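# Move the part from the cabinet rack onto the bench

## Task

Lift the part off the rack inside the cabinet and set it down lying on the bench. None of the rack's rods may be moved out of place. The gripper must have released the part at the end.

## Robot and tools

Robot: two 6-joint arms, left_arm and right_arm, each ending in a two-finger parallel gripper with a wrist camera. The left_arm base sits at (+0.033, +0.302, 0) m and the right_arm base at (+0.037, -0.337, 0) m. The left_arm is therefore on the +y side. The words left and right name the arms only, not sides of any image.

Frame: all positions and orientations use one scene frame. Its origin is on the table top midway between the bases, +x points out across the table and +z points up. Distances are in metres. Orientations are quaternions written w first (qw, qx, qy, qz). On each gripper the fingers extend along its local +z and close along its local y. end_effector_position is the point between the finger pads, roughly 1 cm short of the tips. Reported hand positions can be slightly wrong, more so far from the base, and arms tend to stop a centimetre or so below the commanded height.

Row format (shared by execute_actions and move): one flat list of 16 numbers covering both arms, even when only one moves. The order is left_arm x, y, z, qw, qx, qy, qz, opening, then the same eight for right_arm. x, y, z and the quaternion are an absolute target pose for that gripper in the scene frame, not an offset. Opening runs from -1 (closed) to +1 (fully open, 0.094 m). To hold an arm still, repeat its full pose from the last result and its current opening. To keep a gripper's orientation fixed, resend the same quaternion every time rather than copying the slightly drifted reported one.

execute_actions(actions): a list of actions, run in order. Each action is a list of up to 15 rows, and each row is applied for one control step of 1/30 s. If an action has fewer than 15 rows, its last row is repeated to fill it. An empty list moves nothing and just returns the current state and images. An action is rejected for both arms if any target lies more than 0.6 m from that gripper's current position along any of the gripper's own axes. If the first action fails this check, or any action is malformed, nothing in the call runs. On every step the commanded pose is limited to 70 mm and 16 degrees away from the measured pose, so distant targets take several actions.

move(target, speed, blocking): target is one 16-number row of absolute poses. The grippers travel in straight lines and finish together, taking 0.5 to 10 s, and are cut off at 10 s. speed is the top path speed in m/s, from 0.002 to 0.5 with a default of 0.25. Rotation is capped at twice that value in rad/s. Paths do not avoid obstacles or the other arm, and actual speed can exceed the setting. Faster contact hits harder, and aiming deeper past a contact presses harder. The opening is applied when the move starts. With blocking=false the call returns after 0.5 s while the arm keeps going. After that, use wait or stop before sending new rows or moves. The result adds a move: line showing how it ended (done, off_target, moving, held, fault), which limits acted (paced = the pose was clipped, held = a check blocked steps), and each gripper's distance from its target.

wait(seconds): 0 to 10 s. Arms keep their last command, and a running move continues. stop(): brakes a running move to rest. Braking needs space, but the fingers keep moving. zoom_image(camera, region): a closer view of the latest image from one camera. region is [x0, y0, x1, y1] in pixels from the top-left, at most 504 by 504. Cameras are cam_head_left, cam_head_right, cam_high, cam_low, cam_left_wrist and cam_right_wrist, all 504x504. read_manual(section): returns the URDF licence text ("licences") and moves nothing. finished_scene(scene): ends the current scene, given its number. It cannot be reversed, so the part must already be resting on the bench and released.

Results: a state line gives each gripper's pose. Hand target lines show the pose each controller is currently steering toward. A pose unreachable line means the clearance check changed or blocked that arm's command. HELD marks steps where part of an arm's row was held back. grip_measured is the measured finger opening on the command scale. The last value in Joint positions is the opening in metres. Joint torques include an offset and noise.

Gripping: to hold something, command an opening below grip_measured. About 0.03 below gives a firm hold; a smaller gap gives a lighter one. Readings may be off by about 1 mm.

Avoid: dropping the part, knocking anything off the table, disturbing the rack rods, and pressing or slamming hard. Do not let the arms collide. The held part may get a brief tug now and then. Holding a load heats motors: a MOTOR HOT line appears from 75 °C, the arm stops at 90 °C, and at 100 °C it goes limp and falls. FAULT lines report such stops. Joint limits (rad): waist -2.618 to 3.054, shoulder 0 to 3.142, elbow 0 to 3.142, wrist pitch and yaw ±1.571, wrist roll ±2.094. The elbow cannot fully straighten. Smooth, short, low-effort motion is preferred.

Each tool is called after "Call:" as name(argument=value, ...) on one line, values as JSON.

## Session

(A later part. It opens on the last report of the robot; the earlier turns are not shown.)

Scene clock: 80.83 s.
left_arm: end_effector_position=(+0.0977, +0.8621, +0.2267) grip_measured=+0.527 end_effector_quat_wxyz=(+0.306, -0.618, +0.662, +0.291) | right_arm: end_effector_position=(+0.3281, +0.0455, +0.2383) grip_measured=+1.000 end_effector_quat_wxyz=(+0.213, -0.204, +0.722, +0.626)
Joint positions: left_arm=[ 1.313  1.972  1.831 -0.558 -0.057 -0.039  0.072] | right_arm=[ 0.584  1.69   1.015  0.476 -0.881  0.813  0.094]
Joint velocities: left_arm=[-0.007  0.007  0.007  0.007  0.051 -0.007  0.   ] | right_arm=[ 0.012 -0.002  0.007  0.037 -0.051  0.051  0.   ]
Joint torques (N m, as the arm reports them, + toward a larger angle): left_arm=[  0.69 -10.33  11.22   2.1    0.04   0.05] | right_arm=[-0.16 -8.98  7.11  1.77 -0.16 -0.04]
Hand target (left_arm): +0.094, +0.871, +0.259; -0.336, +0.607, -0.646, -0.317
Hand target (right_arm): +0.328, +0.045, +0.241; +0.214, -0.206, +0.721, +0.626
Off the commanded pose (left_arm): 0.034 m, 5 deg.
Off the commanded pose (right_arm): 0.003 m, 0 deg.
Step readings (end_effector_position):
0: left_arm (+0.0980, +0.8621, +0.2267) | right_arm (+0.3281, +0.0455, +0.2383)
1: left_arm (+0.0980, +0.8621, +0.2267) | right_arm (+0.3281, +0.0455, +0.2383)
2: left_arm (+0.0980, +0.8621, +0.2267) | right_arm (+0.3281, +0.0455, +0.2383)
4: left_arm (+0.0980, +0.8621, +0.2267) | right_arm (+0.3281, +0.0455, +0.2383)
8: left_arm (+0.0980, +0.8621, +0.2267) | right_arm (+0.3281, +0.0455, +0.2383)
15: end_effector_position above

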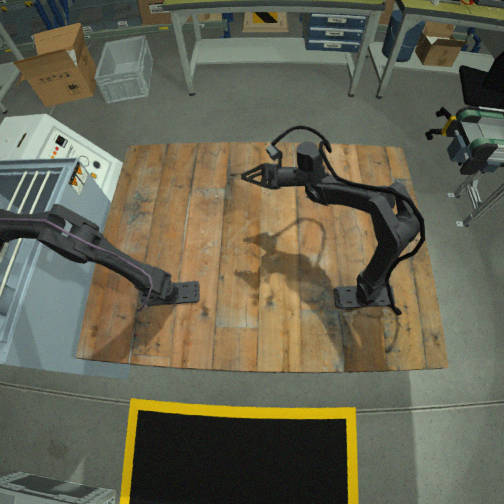

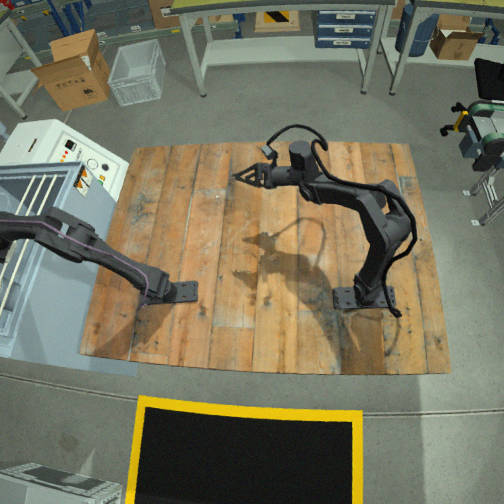

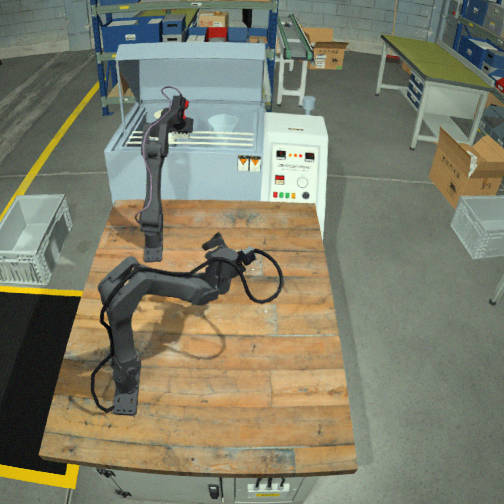

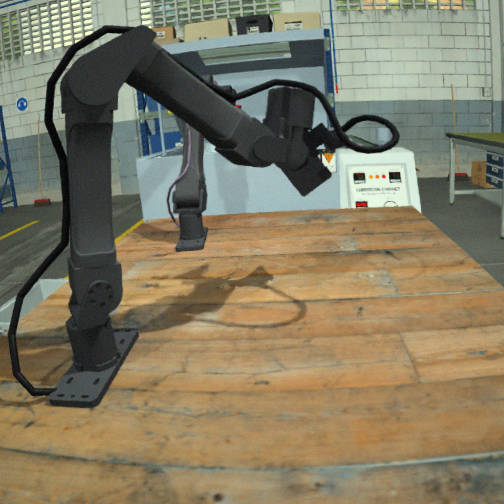

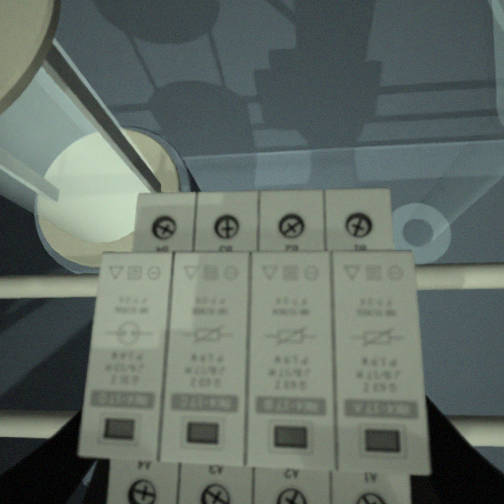

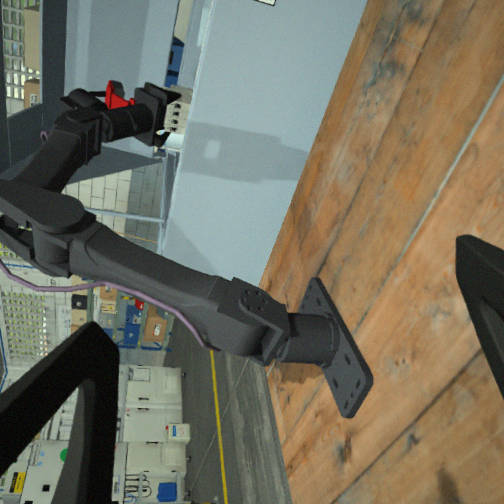

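Call:
execute_actions(actions=[[[0.094,0.873,0.260,0.337,-0.608,0.646,0.317,0.49, 0.328,0.045,0.241,0.214,-0.206,0.721,0.626,1],[0.094,0.873,0.261,0.337,-0.608,0.646,0.317,0.49, 0.328,0.045,0.241,0.214,-0.206,0.721,0.626,1],[0.094,0.873,0.263,0.337,-0.608,0.646,0.317,0.49, 0.328,0.045,0.241,0.214,-0.206,0.721,0.626,1],[0.094,0.873,0.265,0.337,-0.608,0.646,0.317,0.49, 0.328,0.045,0.241,0.214,-0.206,0.721,0.626,1],[0.094,0.873,0.267,0.337,-0.608,0.646,0.317,0.49, 0.328,0.045,0.241,0.214,-0.206,0.721,0.626,1],[0.094,0.873,0.269,0.337,-0.608,0.646,0.317,0.49, 0.328,0.045,0.241,0.214,-0.206,0.721,0.626,1],[0.094,0.873,0.271,0.337,-0.608,0.646,0.317,0.49, 0.328,0.045,0.241,0.214,-0.206,0.721,0.626,1],[0.094,0.873,0.273,0.337,-0.608,0.646,0.317,0.49, 0.328,0.045,0.241,0.214,-0.206,0.721,0.626,1],[0.094,0.873,0.275,0.337,-0.608,0.646,0.317,0.49, 0.328,0.045,0.241,0.214,-0.206,0.721,0.626,1],[0.094,0.873,0.277,0.337,-0.608,0.646,0.317,0.49, 0.328,0.045,0.241,0.214,-0.206,0.721,0.626,1],[0.094,0.873,0.279,0.337,-0.608,0.646,0.317,0.49, 0.328,0.045,0.241,0.214,-0.206,0.721,0.626,1],[0.094,0.873,0.281,0.337,-0.608,0.646,0.317,0.49, 0.328,0.045,0.241,0.214,-0.206,0.721,0.626,1],[0.094,0.873,0.283,0.337,-0.608,0.646,0.317,0.49, 0.328,0.045,0.241,0.214,-0.206,0.721,0.626,1],[0.094,0.873,0.285,0.337,-0.608,0.646,0.317,0.49, 0.328,0.045,0.241,0.214,-0.206,0.721,0.626,1],[0.094,0.873,0.287,0.337,-0.608,0.646,0.317,0.49, 0.328,0.045,0.241,0.214,-0.206,0.721,0.626,1]],[[0.094,0.873,0.290,0.337,-0.608,0.646,0.317,0.49, 0.328,0.045,0.241,0.214,-0.206,0.721,0.626,1],[0.094,0.873,0.293,0.337,-0.608,0.646,0.317,0.49, 0.328,0.045,0.241,0.214,-0.206,0.721,0.626,1],[0.094,0.873,0.296,0.337,-0.608,0.646,0.317,0.49, 0.328,0.045,0.241,0.214,-0.206,0.721,0.626,1],[0.094,0.872,0.299,0.337,-0.608,0.646,0.317,0.49, 0.328,0.045,0.241,0.214,-0.206,0.721,0.626,1],[0.094,0.871,0.302,0.337,-0.608,0.646,0.317,0.49, 0.328,0.045,0.241,0.214,-0.206,0.721,0.626,1],[0.094,0.870,0.305,0.337,-0.608,0.646,0.317,0.49, 0.328,0.045,0.241,0.214,-0.206,0.721,0.626,1],[0.094,0.869,0.308,0.337,-0.608,0.646,0.317,0.49, 0.328,0.045,0.241,0.214,-0.206,0.721,0.626,1],[0.094,0.868,0.311,0.337,-0.608,0.646,0.317,0.49, 0.328,0.045,0.241,0.214,-0.206,0.721,0.626,1],[0.094,0.867,0.314,0.337,-0.608,0.646,0.317,0.49, 0.328,0.045,0.241,0.214,-0.206,0.721,0.626,1],[0.094,0.866,0.317,0.337,-0.608,0.646,0.317,0.49, 0.328,0.045,0.241,0.214,-0.206,0.721,0.626,1],[0.094,0.865,0.320,0.337,-0.608,0.646,0.317,0.49, 0.328,0.045,0.241,0.214,-0.206,0.721,0.626,1]]])

Scene clock: 93.77 s.
left_arm: end_effector_position=(+0.0962, +0.8477, +0.2574) grip_measured=+0.527 end_effector_quat_wxyz=(+0.277, -0.629, +0.676, +0.266) | right_arm: end_effector_position=(+0.3281, +0.0455, +0.2383) grip_measured=+1.000 end_effector_quat_wxyz=(+0.213, -0.204, +0.722, +0.626)
Joint positions: left_arm=[ 1.313  2.015  2.08  -0.849 -0.054 -0.039  0.072] | right_arm=[ 0.584  1.69   1.015  0.476 -0.881  0.813  0.094]
Joint velocities: left_arm=[-0.007 -0.007  0.188 -0.095  0.022 -0.051 -0.001] | right_arm=[ 0.007 -0.017 -0.007  0.066 -0.007  0.022  0.   ]
Joint torques (N m, as the arm reports them, + toward a larger angle): left_arm=[  0.53 -11.7   12.86   2.45  -0.01  -0.01] | right_arm=[-0.16 -8.99  7.11  1.77 -0.16 -0.04]
Hand target (left_arm): +0.093, +0.858, +0.320; -0.336, +0.607, -0.646, -0.318
Hand target (right_arm): +0.328, +0.045, +0.241; +0.214, -0.206, +0.721, +0.626
Off the commanded pose (left_arm): 0.065 m, 10 deg.
Off the commanded pose (right_arm): 0.003 m, 0 deg.
Step readings (end_effector_position; steps 1 to 15: 1st action; 16 to 30: 2nd action):
0: left_arm (+0.0977, +0.8621, +0.2267) | right_arm (+0.3281, +0.0455, +0.2383)
1: left_arm (+0.0977, +0.8621, +0.2267) | right_arm (+0.3281, +0.0455, +0.2383)
2: left_arm (+0.0977, +0.8621, +0.2267) | right_arm (+0.3281, +0.0455, +0.2383)
4: left_arm (+0.0978, +0.8622, +0.2274) | right_arm (+0.3281, +0.0455, +0.2383)
8: left_arm (+0.0978, +0.8623, +0.2283) | right_arm (+0.3281, +0.0455, +0.2383)
15: left_arm (+0.0978, +0.8594, +0.2307) | right_arm (+0.3281, +0.0455, +0.2383)
16: left_arm (+0.0977, +0.8586, +0.2310) | right_arm (+0.3281, +0.0455, +0.2383)
17: left_arm (+0.0976, +0.8579, +0.2318) | right_arm (+0.3281, +0.0455, +0.2383)
19: left_arm (+0.0974, +0.8562, +0.2329) | right_arm (+0.3281, +0.0455, +0.2383)
23: left_arm (+0.0968, +0.8518, +0.2382) | right_arm (+0.3281, +0.0455, +0.2383)
30: end_effector_position above

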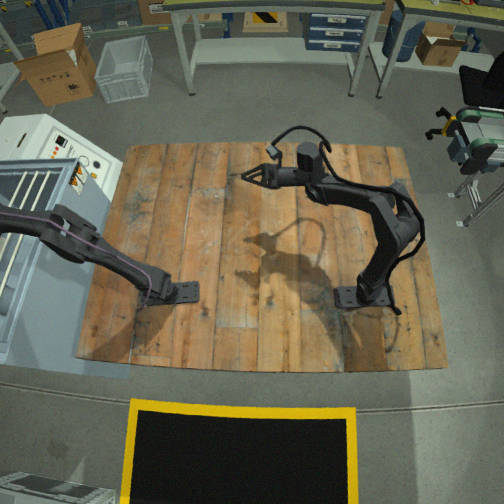

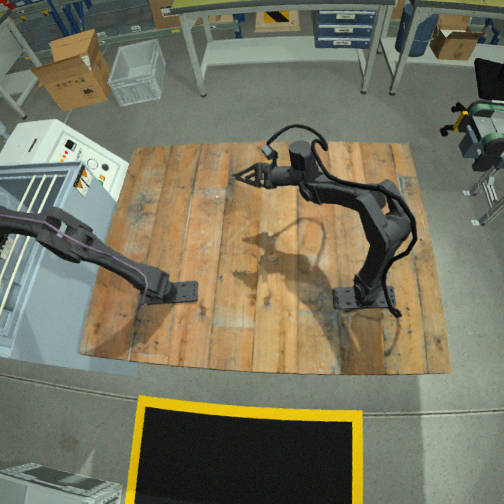

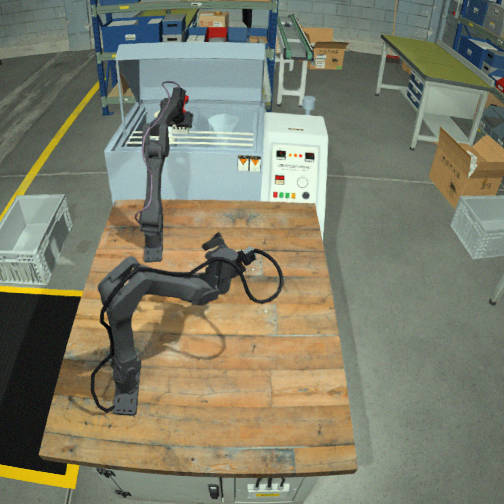

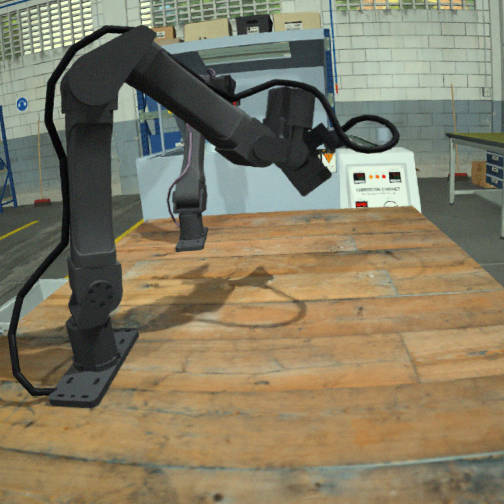

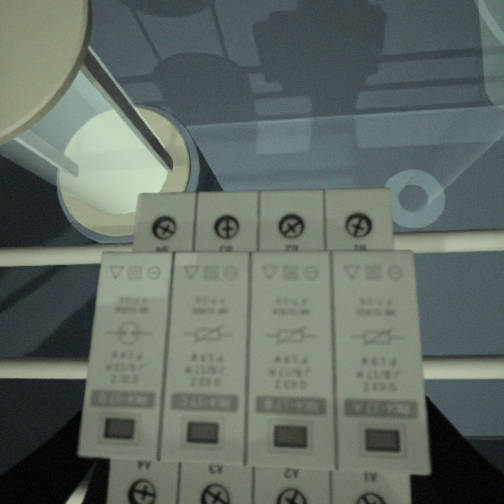

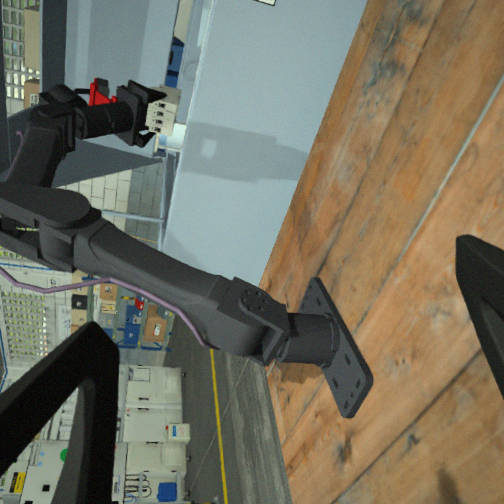

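Call:
execute_actions(actions=[[[0.094,0.858,0.323,0.337,-0.608,0.646,0.317,0.49, 0.328,0.045,0.241,0.214,-0.206,0.721,0.626,1],[0.094,0.856,0.326,0.337,-0.608,0.646,0.317,0.49, 0.328,0.045,0.241,0.214,-0.206,0.721,0.626,1],[0.094,0.854,0.329,0.337,-0.608,0.646,0.317,0.49, 0.328,0.045,0.241,0.214,-0.206,0.721,0.626,1],[0.094,0.852,0.332,0.337,-0.608,0.646,0.317,0.49, 0.328,0.045,0.241,0.214,-0.206,0.721,0.626,1],[0.094,0.850,0.335,0.337,-0.608,0.646,0.317,0.49, 0.328,0.045,0.241,0.214,-0.206,0.721,0.626,1],[0.094,0.848,0.338,0.337,-0.608,0.646,0.317,0.49, 0.328,0.045,0.241,0.214,-0.206,0.721,0.626,1],[0.094,0.846,0.341,0.337,-0.608,0.646,0.317,0.49, 0.328,0.045,0.241,0.214,-0.206,0.721,0.626,1],[0.094,0.844,0.344,0.337,-0.608,0.646,0.317,0.49, 0.328,0.045,0.241,0.214,-0.206,0.721,0.626,1],[0.094,0.842,0.347,0.337,-0.608,0.646,0.317,0.49, 0.328,0.045,0.241,0.214,-0.206,0.721,0.626,1],[0.094,0.840,0.350,0.337,-0.608,0.646,0.317,0.49, 0.328,0.045,0.241,0.214,-0.206,0.721,0.626,1],[0.094,0.837,0.353,0.337,-0.608,0.646,0.317,0.49, 0.328,0.045,0.241,0.214,-0.206,0.721,0.626,1],[0.094,0.834,0.356,0.337,-0.608,0.646,0.317,0.49, 0.328,0.045,0.241,0.214,-0.206,0.721,0.626,1],[0.094,0.831,0.359,0.337,-0.608,0.646,0.317,0.49, 0.328,0.045,0.241,0.214,-0.206,0.721,0.626,1],[0.094,0.828,0.362,0.337,-0.608,0.646,0.317,0.49, 0.328,0.045,0.241,0.214,-0.206,0.721,0.626,1],[0.094,0.825,0.365,0.337,-0.608,0.646,0.317,0.49, 0.328,0.045,0.241,0.214,-0.206,0.721,0.626,1]],[[0.094,0.822,0.368,0.337,-0.608,0.646,0.317,0.49, 0.328,0.045,0.241,0.214,-0.206,0.721,0.626,1],[0.094,0.819,0.371,0.337,-0.608,0.646,0.317,0.49, 0.328,0.045,0.241,0.214,-0.206,0.721,0.626,1],[0.094,0.816,0.374,0.337,-0.608,0.646,0.317,0.49, 0.328,0.045,0.241,0.214,-0.206,0.721,0.626,1],[0.094,0.813,0.377,0.337,-0.608,0.646,0.317,0.49, 0.328,0.045,0.241,0.214,-0.206,0.721,0.626,1],[0.094,0.810,0.380,0.337,-0.608,0.646,0.317,0.49, 0.328,0.045,0.241,0.214,-0.206,0.721,0.626,1],[0.094,0.807,0.383,0.337,-0.608,0.646,0.317,0.49, 0.328,0.045,0.241,0.214,-0.206,0.721,0.626,1],[0.094,0.804,0.386,0.337,-0.608,0.646,0.317,0.49, 0.328,0.045,0.241,0.214,-0.206,0.721,0.626,1],[0.094,0.801,0.389,0.337,-0.608,0.646,0.317,0.49, 0.328,0.045,0.241,0.214,-0.206,0.721,0.626,1],[0.094,0.798,0.392,0.337,-0.608,0.646,0.317,0.49, 0.328,0.045,0.241,0.214,-0.206,0.721,0.626,1],[0.094,0.795,0.395,0.337,-0.608,0.646,0.317,0.49, 0.328,0.045,0.241,0.214,-0.206,0.721,0.626,1],[0.094,0.792,0.398,0.337,-0.608,0.646,0.317,0.49, 0.328,0.045,0.241,0.214,-0.206,0.721,0.626,1],[0.094,0.790,0.400,0.337,-0.608,0.646,0.317,0.49, 0.328,0.045,0.241,0.214,-0.206,0.721,0.626,1]]])

Scene clock: 110.17 s.
left_arm: end_effector_position=(+0.0871, +0.7861, +0.3083) grip_measured=+0.527 end_effector_quat_wxyz=(+0.261, -0.635, +0.681, +0.255) | right_arm: end_effector_position=(+0.3281, +0.0455, +0.2383) grip_measured=+1.000 end_effector_quat_wxyz=(+0.213, -0.204, +0.722, +0.626)
Joint positions: left_arm=[ 1.313  1.866  2.12  -1.079 -0.059 -0.042  0.072] | right_arm=[ 0.584  1.69   1.015  0.476 -0.881  0.813  0.094]
Joint velocities: left_arm=[ 0.007 -0.002  0.379 -0.344  0.022 -0.022  0.001] | right_arm=[-0.007 -0.007  0.027 -0.139  0.037  0.022  0.   ]
Joint torques (N m, as the arm reports them, + toward a larger angle): left_arm=[ -1.03 -12.36  12.97   2.73  -0.13  -0.08] | right_arm=[-0.15 -8.99  7.11  1.77 -0.16 -0.04]
Hand target (left_arm): +0.091, +0.782, +0.386; -0.337, +0.608, -0.646, -0.317
Hand target (right_arm): +0.328, +0.045, +0.241; +0.214, -0.206, +0.721, +0.626
Off the commanded pose (left_arm): 0.092 m, 12 deg; position clipped at the last step of the last action.
Off the commanded pose (right_arm): 0.003 m, 0 deg.
Step readings (end_effector_position; steps 1 to 15: 1st action; 16 to 30: 2nd action):
0: left_arm (+0.0957, +0.8437, +0.2562) | right_arm (+0.3281, +0.0455, +0.2383)
1: left_arm (+0.0957, +0.8436, +0.2562) | right_arm (+0.3281, +0.0455, +0.2383)
2: left_arm (+0.0956, +0.8434, +0.2560) | right_arm (+0.3281, +0.0455, +0.2383)
4: left_arm (+0.0955, +0.8424, +0.2550) | right_arm (+0.3281, +0.0455, +0.2383)
8: left_arm (+0.0948, +0.8375, +0.2537) | right_arm (+0.3281, +0.0455, +0.2383)
15: left_arm (+0.0931, +0.8247, +0.2744) | right_arm (+0.3281, +0.0455, +0.2383)
16: left_arm (+0.0928, +0.8221, +0.2782) | right_arm (+0.3281, +0.0455, +0.2383)
17: left_arm (+0.0923, +0.8194, +0.2816) | right_arm (+0.3281, +0.0455, +0.2383)
19: left_arm (+0.0915, +0.8137, +0.2866) | right_arm (+0.3281, +0.0455, +0.2383)
23: left_arm (+0.0898, +0.8031, +0.2945) | right_arm (+0.3281, +0.0455, +0.2383)
30: end_effector_position above

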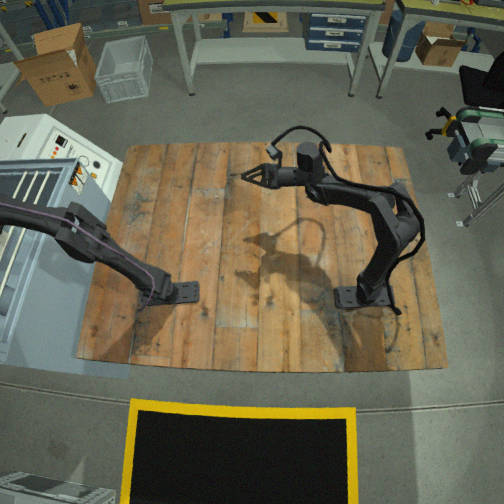

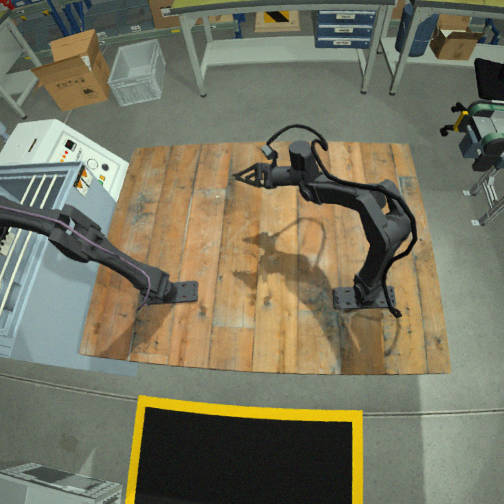

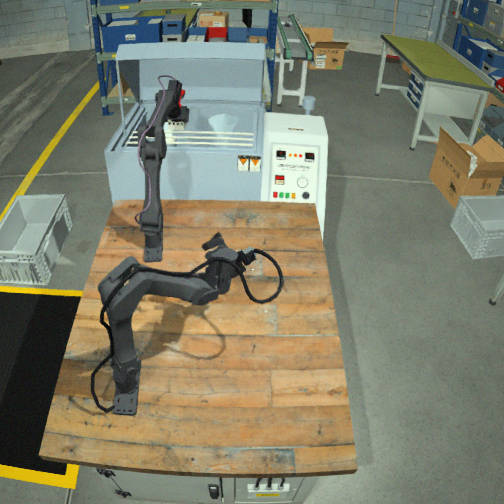

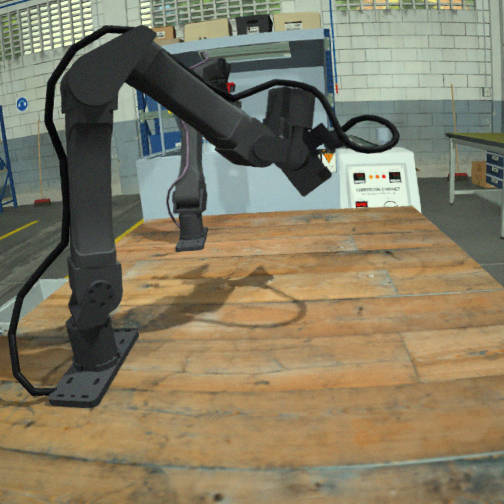

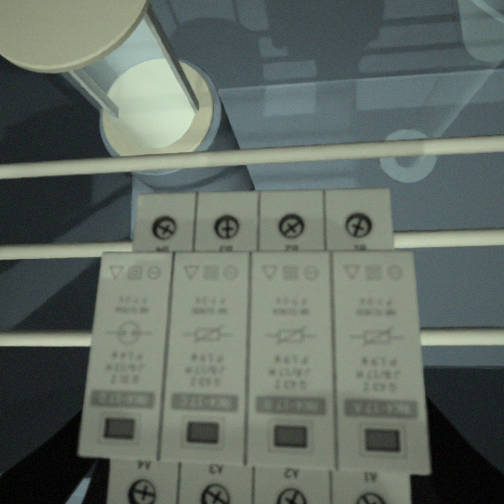

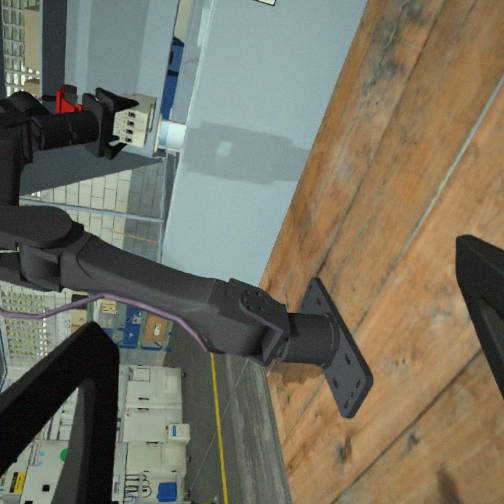

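Call:
move(target=[0.42,0.37,0.42,0.461,-0.077,0.883,0.040,0.49, 0.328,0.045,0.241,0.214,-0.206,0.721,0.626,1], speed=0.2)

Scene clock: 121.87 s.
left_arm: end_effector_position=(+0.3976, +0.3639, +0.3712) grip_measured=+0.525 end_effector_quat_wxyz=(+0.378, -0.082, +0.922, +0.032) | right_arm: end_effector_position=(+0.3281, +0.0455, +0.2383) grip_measured=+1.000 end_effector_quat_wxyz=(+0.213, -0.204, +0.722, +0.626)
Joint positions: left_arm=[ 0.039  1.515  1.993 -1.271 -0.007 -0.012  0.072] | right_arm=[ 0.584  1.69   1.015  0.476 -0.881  0.813  0.094]
Joint velocities: left_arm=[-0.007 -0.002  0.022 -0.022 -0.051 -0.051 -0.   ] | right_arm=[ 0.012 -0.017 -0.002 -0.007 -0.007 -0.037  0.   ]
Joint torques (N m, as the arm reports them, + toward a larger angle): left_arm=[-0.4  -5.67 11.72  2.6  -0.03  0.04] | right_arm=[-0.15 -8.99  7.11  1.77 -0.16 -0.04]
Hand target (left_arm): +0.407, +0.365, +0.419; +0.458, -0.076, +0.885, +0.041
Hand target (right_arm): +0.328, +0.045, +0.241; +0.214, -0.206, +0.721, +0.626
Off the commanded pose (left_arm): 0.054 m, 11 deg.
Off the commanded pose (right_arm): 0.003 m, 0 deg.
move: off_target (left_arm)

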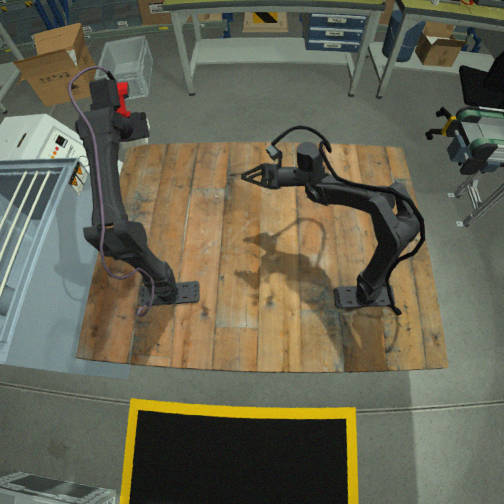

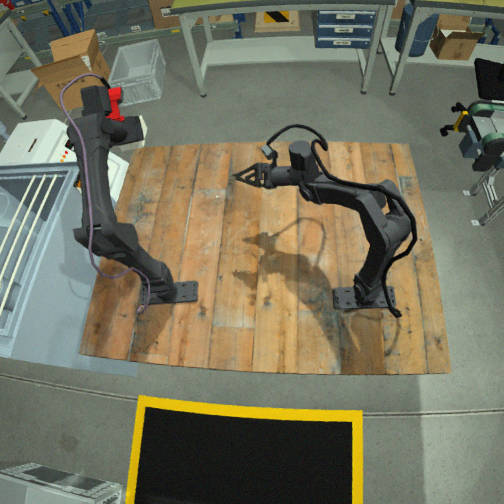

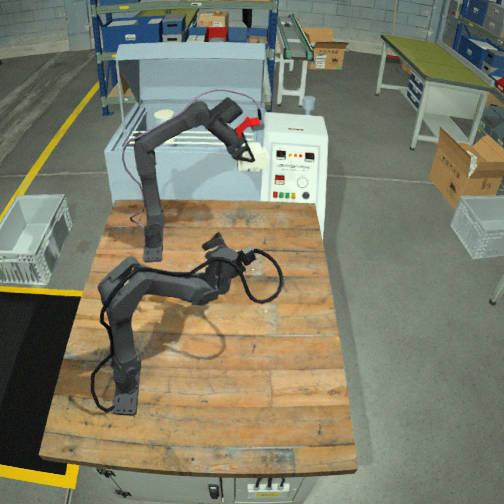

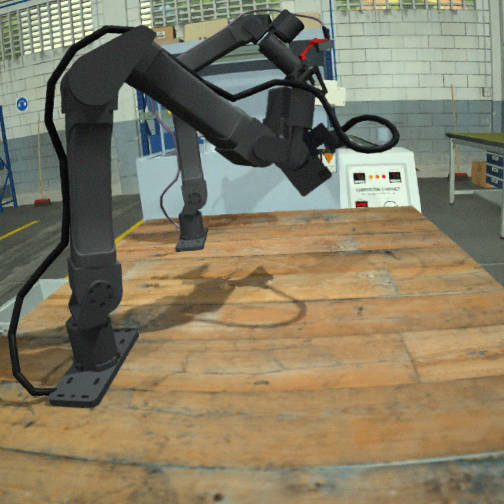

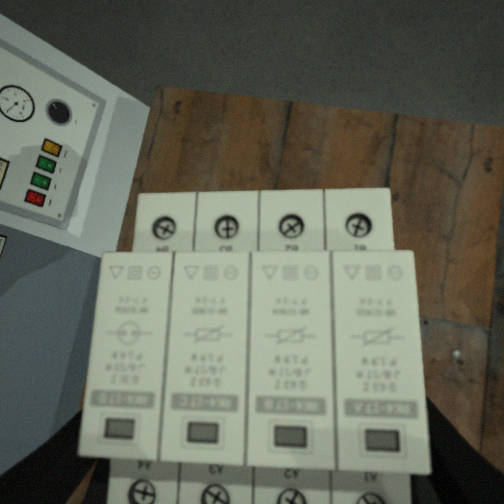

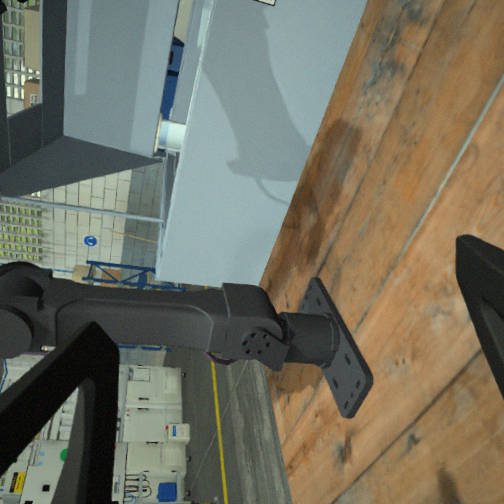

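Descend toward the table.

Call:
move(target=[0.42,0.37,0.11,0.461,-0.077,0.883,0.040,0.49, 0.328,0.045,0.241,0.214,-0.206,0.721,0.626,1], speed=0.2)

Scene clock: 126.70 s.
left_arm: end_effector_position=(+0.3889, +0.3626, +0.0765) grip_measured=+0.525 end_effector_quat_wxyz=(+0.387, -0.079, +0.918, +0.034) | right_arm: end_effector_position=(+0.3281, +0.0455, +0.2383) grip_measured=+1.000 end_effector_quat_wxyz=(+0.213, -0.204, +0.722, +0.626)
Joint positions: left_arm=[ 0.039  1.36   0.592 -0.004 -0.008 -0.005  0.072] | right_arm=[ 0.584  1.69   1.015  0.476 -0.881  0.813  0.094]
Joint velocities: left_arm=[-0.012 -0.007 -0.027 -0.007  0.007  0.037 -0.001] | right_arm=[-0.002  0.002 -0.017 -0.022  0.037  0.007  0.   ]
Joint torques (N m, as the arm reports them, + toward a larger angle): left_arm=[ 0.49 -5.21  8.12  2.95  0.04  0.04] | right_arm=[-0.16 -8.99  7.11  1.77 -0.16 -0.04]
Hand target (left_arm): +0.413, +0.369, +0.112; +0.458, -0.076, +0.885, +0.041
Hand target (right_arm): +0.328, +0.045, +0.241; +0.214, -0.206, +0.721, +0.626
Off the commanded pose (left_arm): 0.046 m, 9 deg.
Off the commanded pose (right_arm): 0.003 m, 0 deg.
move: off_target (left_arm); limits=paced

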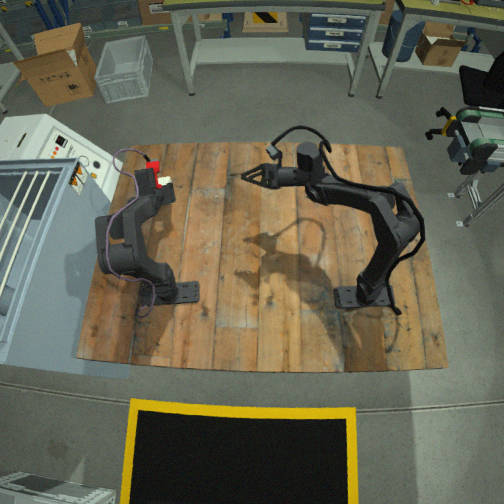

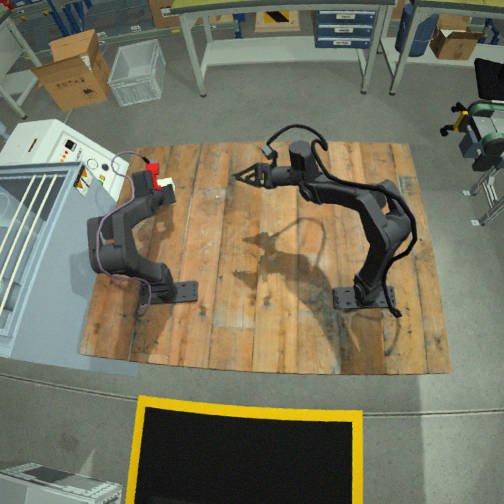

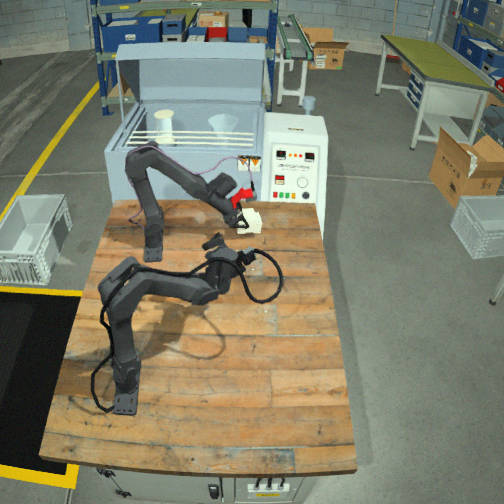

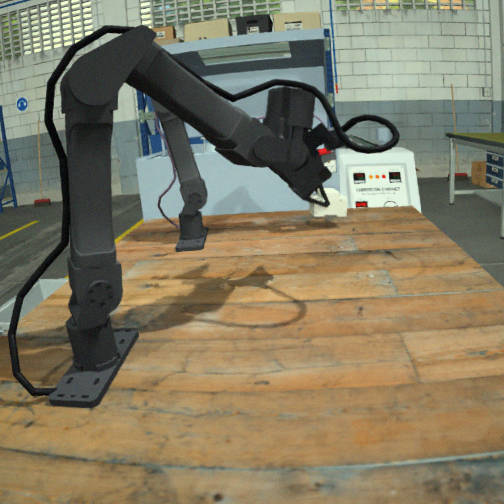

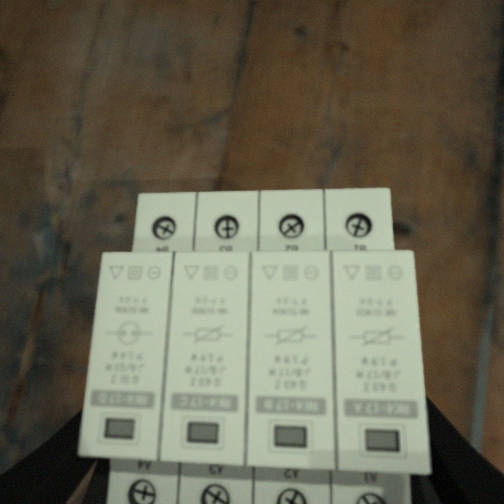

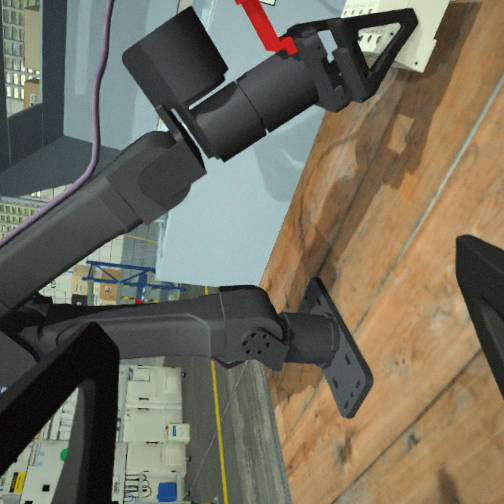

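Call:
execute_actions(actions=[[[0.42,0.37,0.109,0.464,-0.077,0.881,0.040,0.49, 0.328,0.045,0.241,0.214,-0.206,0.721,0.626,1],[0.42,0.37,0.1075,0.467,-0.077,0.880,0.041,0.49, 0.328,0.045,0.241,0.214,-0.206,0.721,0.626,1],[0.42,0.37,0.106,0.470,-0.077,0.878,0.041,0.49, 0.328,0.045,0.241,0.214,-0.206,0.721,0.626,1],[0.42,0.37,0.1045,0.473,-0.077,0.877,0.041,0.49, 0.328,0.045,0.241,0.214,-0.206,0.721,0.626,1],[0.42,0.37,0.103,0.476,-0.076,0.875,0.042,0.49, 0.328,0.045,0.241,0.214,-0.206,0.721,0.626,1],[0.42,0.37,0.1015,0.479,-0.076,0.873,0.042,0.49, 0.328,0.045,0.241,0.214,-0.206,0.721,0.626,1],[0.42,0.37,0.100,0.482,-0.076,0.872,0.042,0.49, 0.328,0.045,0.241,0.214,-0.206,0.721,0.626,1],[0.42,0.37,0.0985,0.485,-0.076,0.870,0.042,0.49, 0.328,0.045,0.241,0.214,-0.206,0.721,0.626,1],[0.42,0.37,0.097,0.488,-0.076,0.868,0.043,0.49, 0.328,0.045,0.241,0.214,-0.206,0.721,0.626,1],[0.42,0.37,0.0955,0.490,-0.076,0.867,0.043,0.49, 0.328,0.045,0.241,0.214,-0.206,0.721,0.626,1],[0.42,0.37,0.094,0.490,-0.076,0.867,0.043,0.49, 0.328,0.045,0.241,0.214,-0.206,0.721,0.626,1],[0.42,0.37,0.0925,0.490,-0.076,0.867,0.043,0.49, 0.328,0.045,0.241,0.214,-0.206,0.721,0.626,1],[0.42,0.37,0.091,0.490,-0.076,0.867,0.043,0.49, 0.328,0.045,0.241,0.214,-0.206,0.721,0.626,1],[0.42,0.37,0.0895,0.490,-0.076,0.867,0.043,0.49, 0.328,0.045,0.241,0.214,-0.206,0.721,0.626,1],[0.42,0.37,0.088,0.490,-0.076,0.867,0.043,0.49, 0.328,0.045,0.241,0.214,-0.206,0.721,0.626,1]],[[0.42,0.37,0.087,0.490,-0.076,0.867,0.043,0.49, 0.328,0.045,0.241,0.214,-0.206,0.721,0.626,1],[0.42,0.37,0.086,0.490,-0.076,0.867,0.043,0.49, 0.328,0.045,0.241,0.214,-0.206,0.721,0.626,1],[0.42,0.37,0.085,0.490,-0.076,0.867,0.043,0.49, 0.328,0.045,0.241,0.214,-0.206,0.721,0.626,1],[0.42,0.37,0.084,0.490,-0.076,0.867,0.043,0.49, 0.328,0.045,0.241,0.214,-0.206,0.721,0.626,1],[0.42,0.37,0.083,0.490,-0.076,0.867,0.043,0.49, 0.328,0.045,0.241,0.214,-0.206,0.721,0.626,1],[0.42,0.37,0.082,0.490,-0.076,0.867,0.043,0.49, 0.328,0.045,0.241,0.214,-0.206,0.721,0.626,1],[0.42,0.37,0.081,0.490,-0.076,0.867,0.043,0.49, 0.328,0.045,0.241,0.214,-0.206,0.721,0.626,1],[0.42,0.37,0.080,0.490,-0.076,0.867,0.043,0.49, 0.328,0.045,0.241,0.214,-0.206,0.721,0.626,1],[0.42,0.37,0.079,0.490,-0.076,0.867,0.043,0.49, 0.328,0.045,0.241,0.214,-0.206,0.721,0.626,1],[0.42,0.37,0.078,0.490,-0.076,0.867,0.043,0.49, 0.328,0.045,0.241,0.214,-0.206,0.721,0.626,1]]])

Call:
zoom_image(camera="cam_low", region=[260, 150, 400, 260])

Scene clock: 143.30 s.
left_arm: end_effector_position=(+0.3897, +0.3627, +0.0422) grip_measured=+0.525 end_effector_quat_wxyz=(+0.408, -0.078, +0.909, +0.036) | right_arm: end_effector_position=(+0.3281, +0.0455, +0.2383) grip_measured=+1.000 end_effector_quat_wxyz=(+0.213, -0.204, +0.722, +0.626)
Joint positions: left_arm=[ 0.039  1.469  0.468  0.276 -0.008 -0.005  0.072] | right_arm=[ 0.584  1.69   1.015  0.476 -0.881  0.813  0.094]
Joint velocities: left_arm=[-0.012  0.042 -0.037  0.066 -0.051  0.007 -0.   ] | right_arm=[ 0.007 -0.007  0.002  0.037  0.022 -0.051  0.   ]
Joint torques (N m, as the arm reports them, + toward a larger angle): left_arm=[ 0.3  -5.38  7.14  3.11  0.02  0.02] | right_arm=[-0.16 -8.99  7.11  1.77 -0.17 -0.04]
Hand target (left_arm): +0.415, +0.369, +0.080; +0.486, -0.076, +0.870, +0.044
Hand target (right_arm): +0.328, +0.045, +0.241; +0.214, -0.206, +0.721, +0.626
Off the commanded pose (left_arm): 0.047 m, 11 deg.
Off the commanded pose (right_arm): 0.003 m, 0 deg.
Step readings (end_effector_position; steps 1 to 15: 1st action; 16 to 30: 2nd action):
0: left_arm (+0.3889, +0.3626, +0.0765) | right_arm (+0.3281, +0.0455, +0.2383)
1: left_arm (+0.3890, +0.3626, +0.0766) | right_arm (+0.3281, +0.0455, +0.2383)
2: left_arm (+0.3894, +0.3627, +0.0767) | right_arm (+0.3281, +0.0455, +0.2383)
4: left_arm (+0.3909, +0.3629, +0.0762) | right_arm (+0.3281, +0.0455, +0.2383)
8: left_arm (+0.3900, +0.3628, +0.0689) | right_arm (+0.3281, +0.0455, +0.2383)
15: left_arm (+0.3823, +0.3615, +0.0497) | right_arm (+0.3281, +0.0455, +0.2383)
16: left_arm (+0.3822, +0.3615, +0.0485) | right_arm (+0.3281, +0.0455, +0.2383)
17: left_arm (+0.3823, +0.3615, +0.0475) | right_arm (+0.3281, +0.0455, +0.2383)
19: left_arm (+0.3833, +0.3617, +0.0465) | right_arm (+0.3281, +0.0455, +0.2383)
23: left_arm (+0.3869, +0.3623, +0.0461) | right_arm (+0.3281, +0.0455, +0.2383)
30: end_effector_position above

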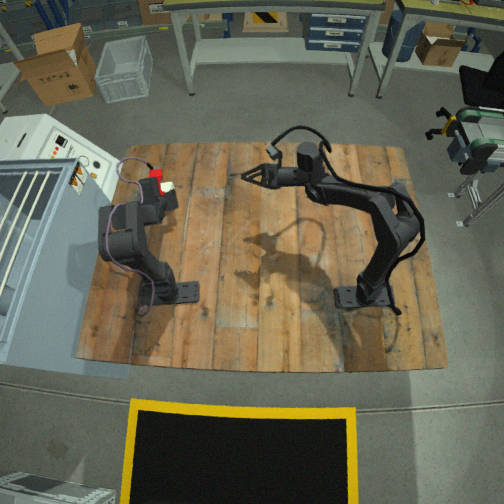

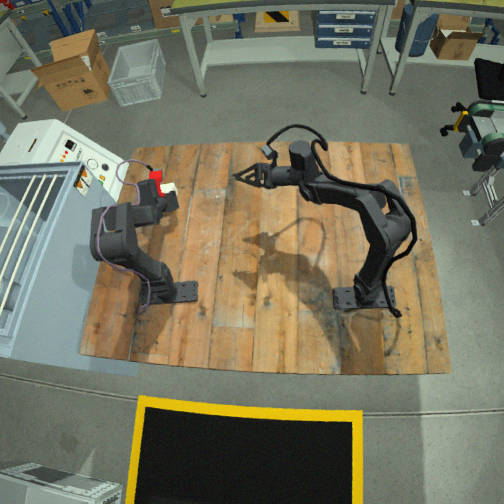

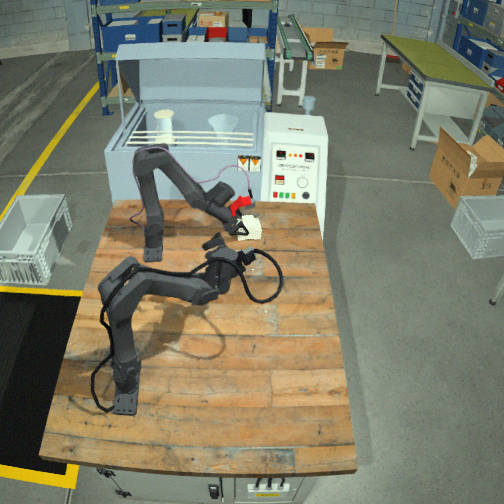

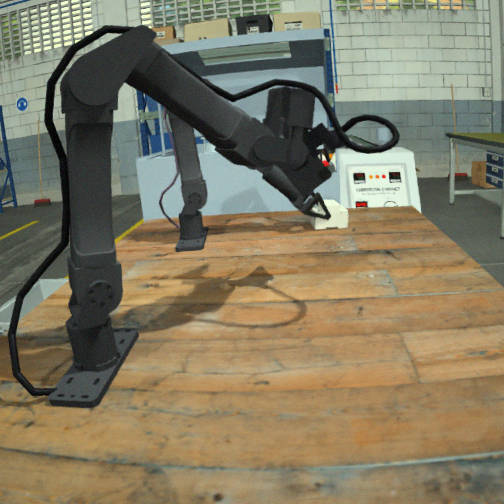

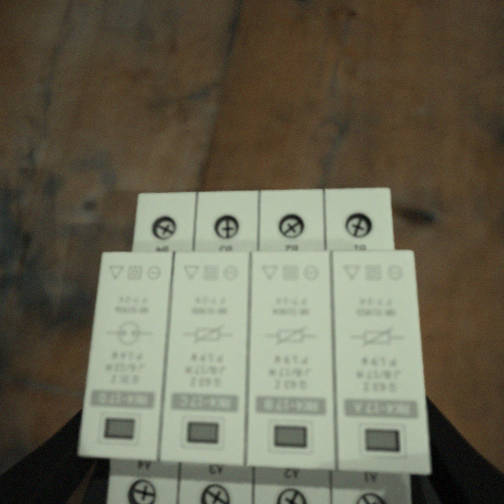

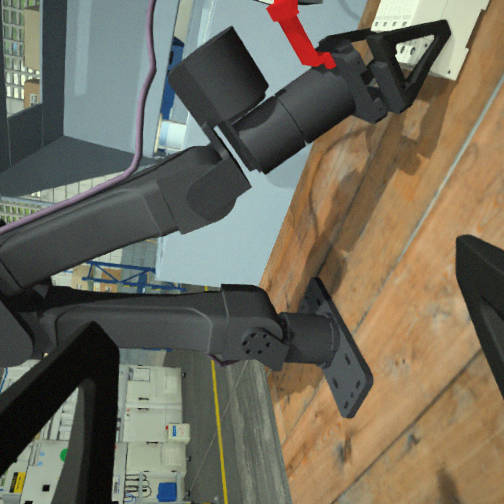

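Region (260, 150, 400, 260) of cam_low's 504x504 image, scaled by 3.600, with more detail than that image has; it fills the top 396 rows of this view, and the rest is white.

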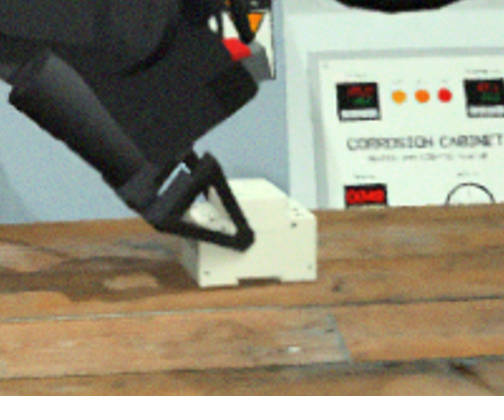

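Close; lower a bit more until z stops dropping.

Call:
execute_actions(actions=[[[0.42,0.37,0.077,0.490,-0.076,0.867,0.043,0.49, 0.328,0.045,0.241,0.214,-0.206,0.721,0.626,1],[0.42,0.37,0.076,0.490,-0.076,0.867,0.043,0.49, 0.328,0.045,0.241,0.214,-0.206,0.721,0.626,1],[0.42,0.37,0.075,0.490,-0.076,0.867,0.043,0.49, 0.328,0.045,0.241,0.214,-0.206,0.721,0.626,1],[0.42,0.37,0.074,0.490,-0.076,0.867,0.043,0.49, 0.328,0.045,0.241,0.214,-0.206,0.721,0.626,1],[0.42,0.37,0.073,0.490,-0.076,0.867,0.043,0.49, 0.328,0.045,0.241,0.214,-0.206,0.721,0.626,1],[0.42,0.37,0.072,0.490,-0.076,0.867,0.043,0.49, 0.328,0.045,0.241,0.214,-0.206,0.721,0.626,1],[0.42,0.37,0.071,0.490,-0.076,0.867,0.043,0.49, 0.328,0.045,0.241,0.214,-0.206,0.721,0.626,1],[0.42,0.37,0.070,0.490,-0.076,0.867,0.043,0.49, 0.328,0.045,0.241,0.214,-0.206,0.721,0.626,1],[0.42,0.37,0.069,0.490,-0.076,0.867,0.043,0.49, 0.328,0.045,0.241,0.214,-0.206,0.721,0.626,1],[0.42,0.37,0.068,0.490,-0.076,0.867,0.043,0.49, 0.328,0.045,0.241,0.214,-0.206,0.721,0.626,1],[0.42,0.37,0.067,0.490,-0.076,0.867,0.043,0.49, 0.328,0.045,0.241,0.214,-0.206,0.721,0.626,1],[0.42,0.37,0.066,0.490,-0.076,0.867,0.043,0.49, 0.328,0.045,0.241,0.214,-0.206,0.721,0.626,1],[0.42,0.37,0.065,0.490,-0.076,0.867,0.043,0.49, 0.328,0.045,0.241,0.214,-0.206,0.721,0.626,1],[0.42,0.37,0.064,0.490,-0.076,0.867,0.043,0.49, 0.328,0.045,0.241,0.214,-0.206,0.721,0.626,1],[0.42,0.37,0.063,0.490,-0.076,0.867,0.043,0.49, 0.328,0.045,0.241,0.214,-0.206,0.721,0.626,1]],[[0.42,0.37,0.062,0.490,-0.076,0.867,0.043,0.49, 0.328,0.045,0.241,0.214,-0.206,0.721,0.626,1],[0.42,0.37,0.061,0.490,-0.076,0.867,0.043,0.49, 0.328,0.045,0.241,0.214,-0.206,0.721,0.626,1],[0.42,0.37,0.060,0.490,-0.076,0.867,0.043,0.49, 0.328,0.045,0.241,0.214,-0.206,0.721,0.626,1]]])

Scene clock: 154.10 s.
left_arm: end_effector_position=(+0.4051, +0.3657, +0.0398) grip_measured=+0.525 end_effector_quat_wxyz=(+0.442, -0.075, +0.893, +0.041) | right_arm: end_effector_position=(+0.3281, +0.0455, +0.2383) grip_measured=+1.000 end_effector_quat_wxyz=(+0.213, -0.204, +0.722, +0.626)
Joint positions: left_arm=[ 0.039  1.556  0.449  0.457 -0.01  -0.     0.072] | right_arm=[ 0.584  1.69   1.015  0.476 -0.881  0.813  0.094]
Joint velocities: left_arm=[ 0.012  0.012  0.012  0.022 -0.037  0.007 -0.001] | right_arm=[ 0.007 -0.022 -0.012 -0.066 -0.007  0.022  0.   ]
Joint torques (N m, as the arm reports them, + toward a larger angle): left_arm=[ 0.46 -4.78  5.69  2.81  0.05 -0.03] | right_arm=[-0.16 -8.99  7.11  1.77 -0.16 -0.04]
Hand target (left_arm): +0.419, +0.370, +0.061; +0.488, -0.075, +0.868, +0.044
Hand target (right_arm): +0.328, +0.045, +0.241; +0.214, -0.206, +0.721, +0.626
Off the commanded pose (left_arm): 0.025 m, 6 deg.
Off the commanded pose (right_arm): 0.003 m, 0 deg.
Step readings (end_effector_position; steps 1 to 15: 1st action; 16 to 30: 2nd action):
0: left_arm (+0.3919, +0.3631, +0.0441) | right_arm (+0.3281, +0.0455, +0.2383)
1: left_arm (+0.3920, +0.3631, +0.0443) | right_arm (+0.3281, +0.0455, +0.2383)
2: left_arm (+0.3922, +0.3631, +0.0443) | right_arm (+0.3281, +0.0455, +0.2383)
4: left_arm (+0.3933, +0.3633, +0.0437) | right_arm (+0.3281, +0.0455, +0.2383)
8: left_arm (+0.3946, +0.3635, +0.0399) | right_arm (+0.3281, +0.0455, +0.2383)
15: left_arm (+0.3977, +0.3643, +0.0386) | right_arm (+0.3281, +0.0455, +0.2383)
16: left_arm (+0.3986, +0.3644, +0.0386) | right_arm (+0.3281, +0.0455, +0.2383)
17: left_arm (+0.3996, +0.3646, +0.0388) | right_arm (+0.3281, +0.0455, +0.2383)
19: left_arm (+0.4014, +0.3650, +0.0389) | right_arm (+0.3281, +0.0455, +0.2383)
23: left_arm (+0.4038, +0.3655, +0.0394) | right_arm (+0.3281, +0.0455, +0.2383)
30: end_effector_position above

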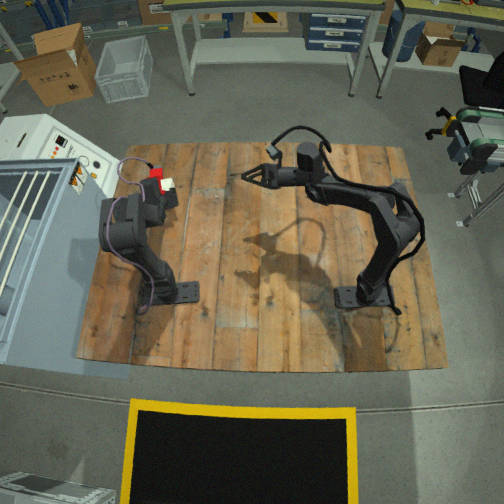

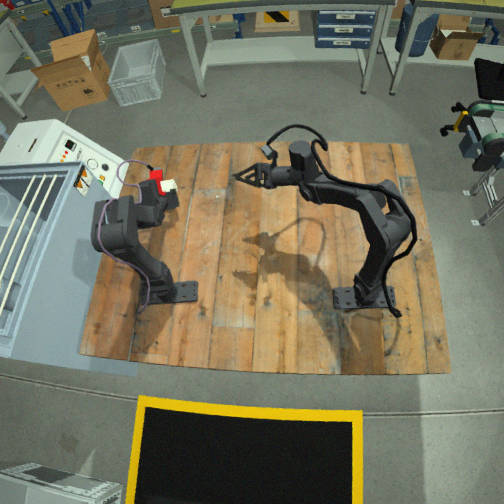

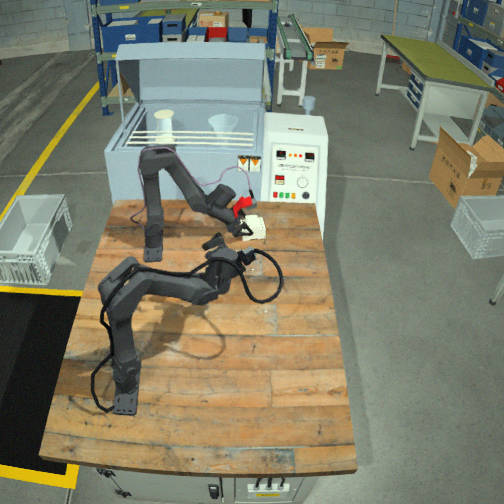

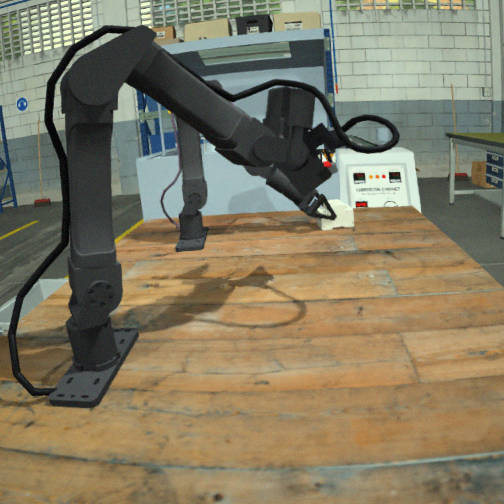

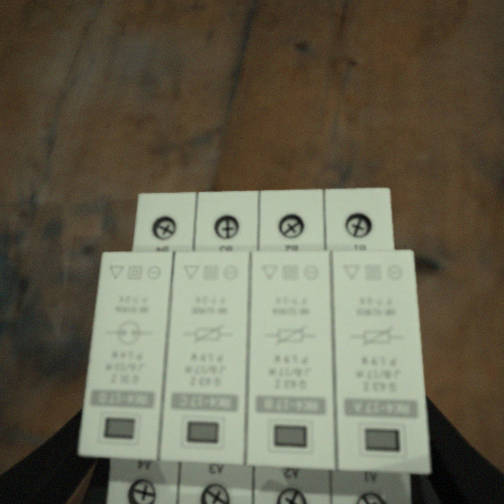

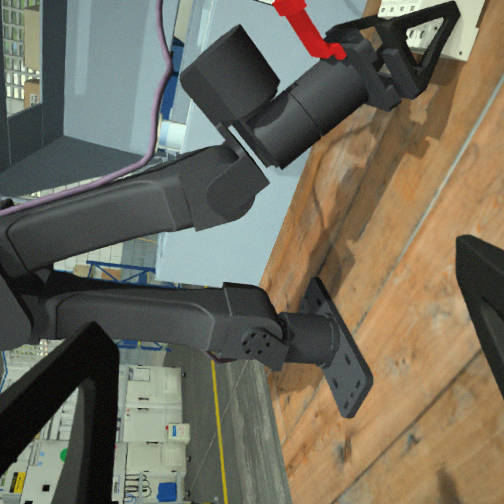

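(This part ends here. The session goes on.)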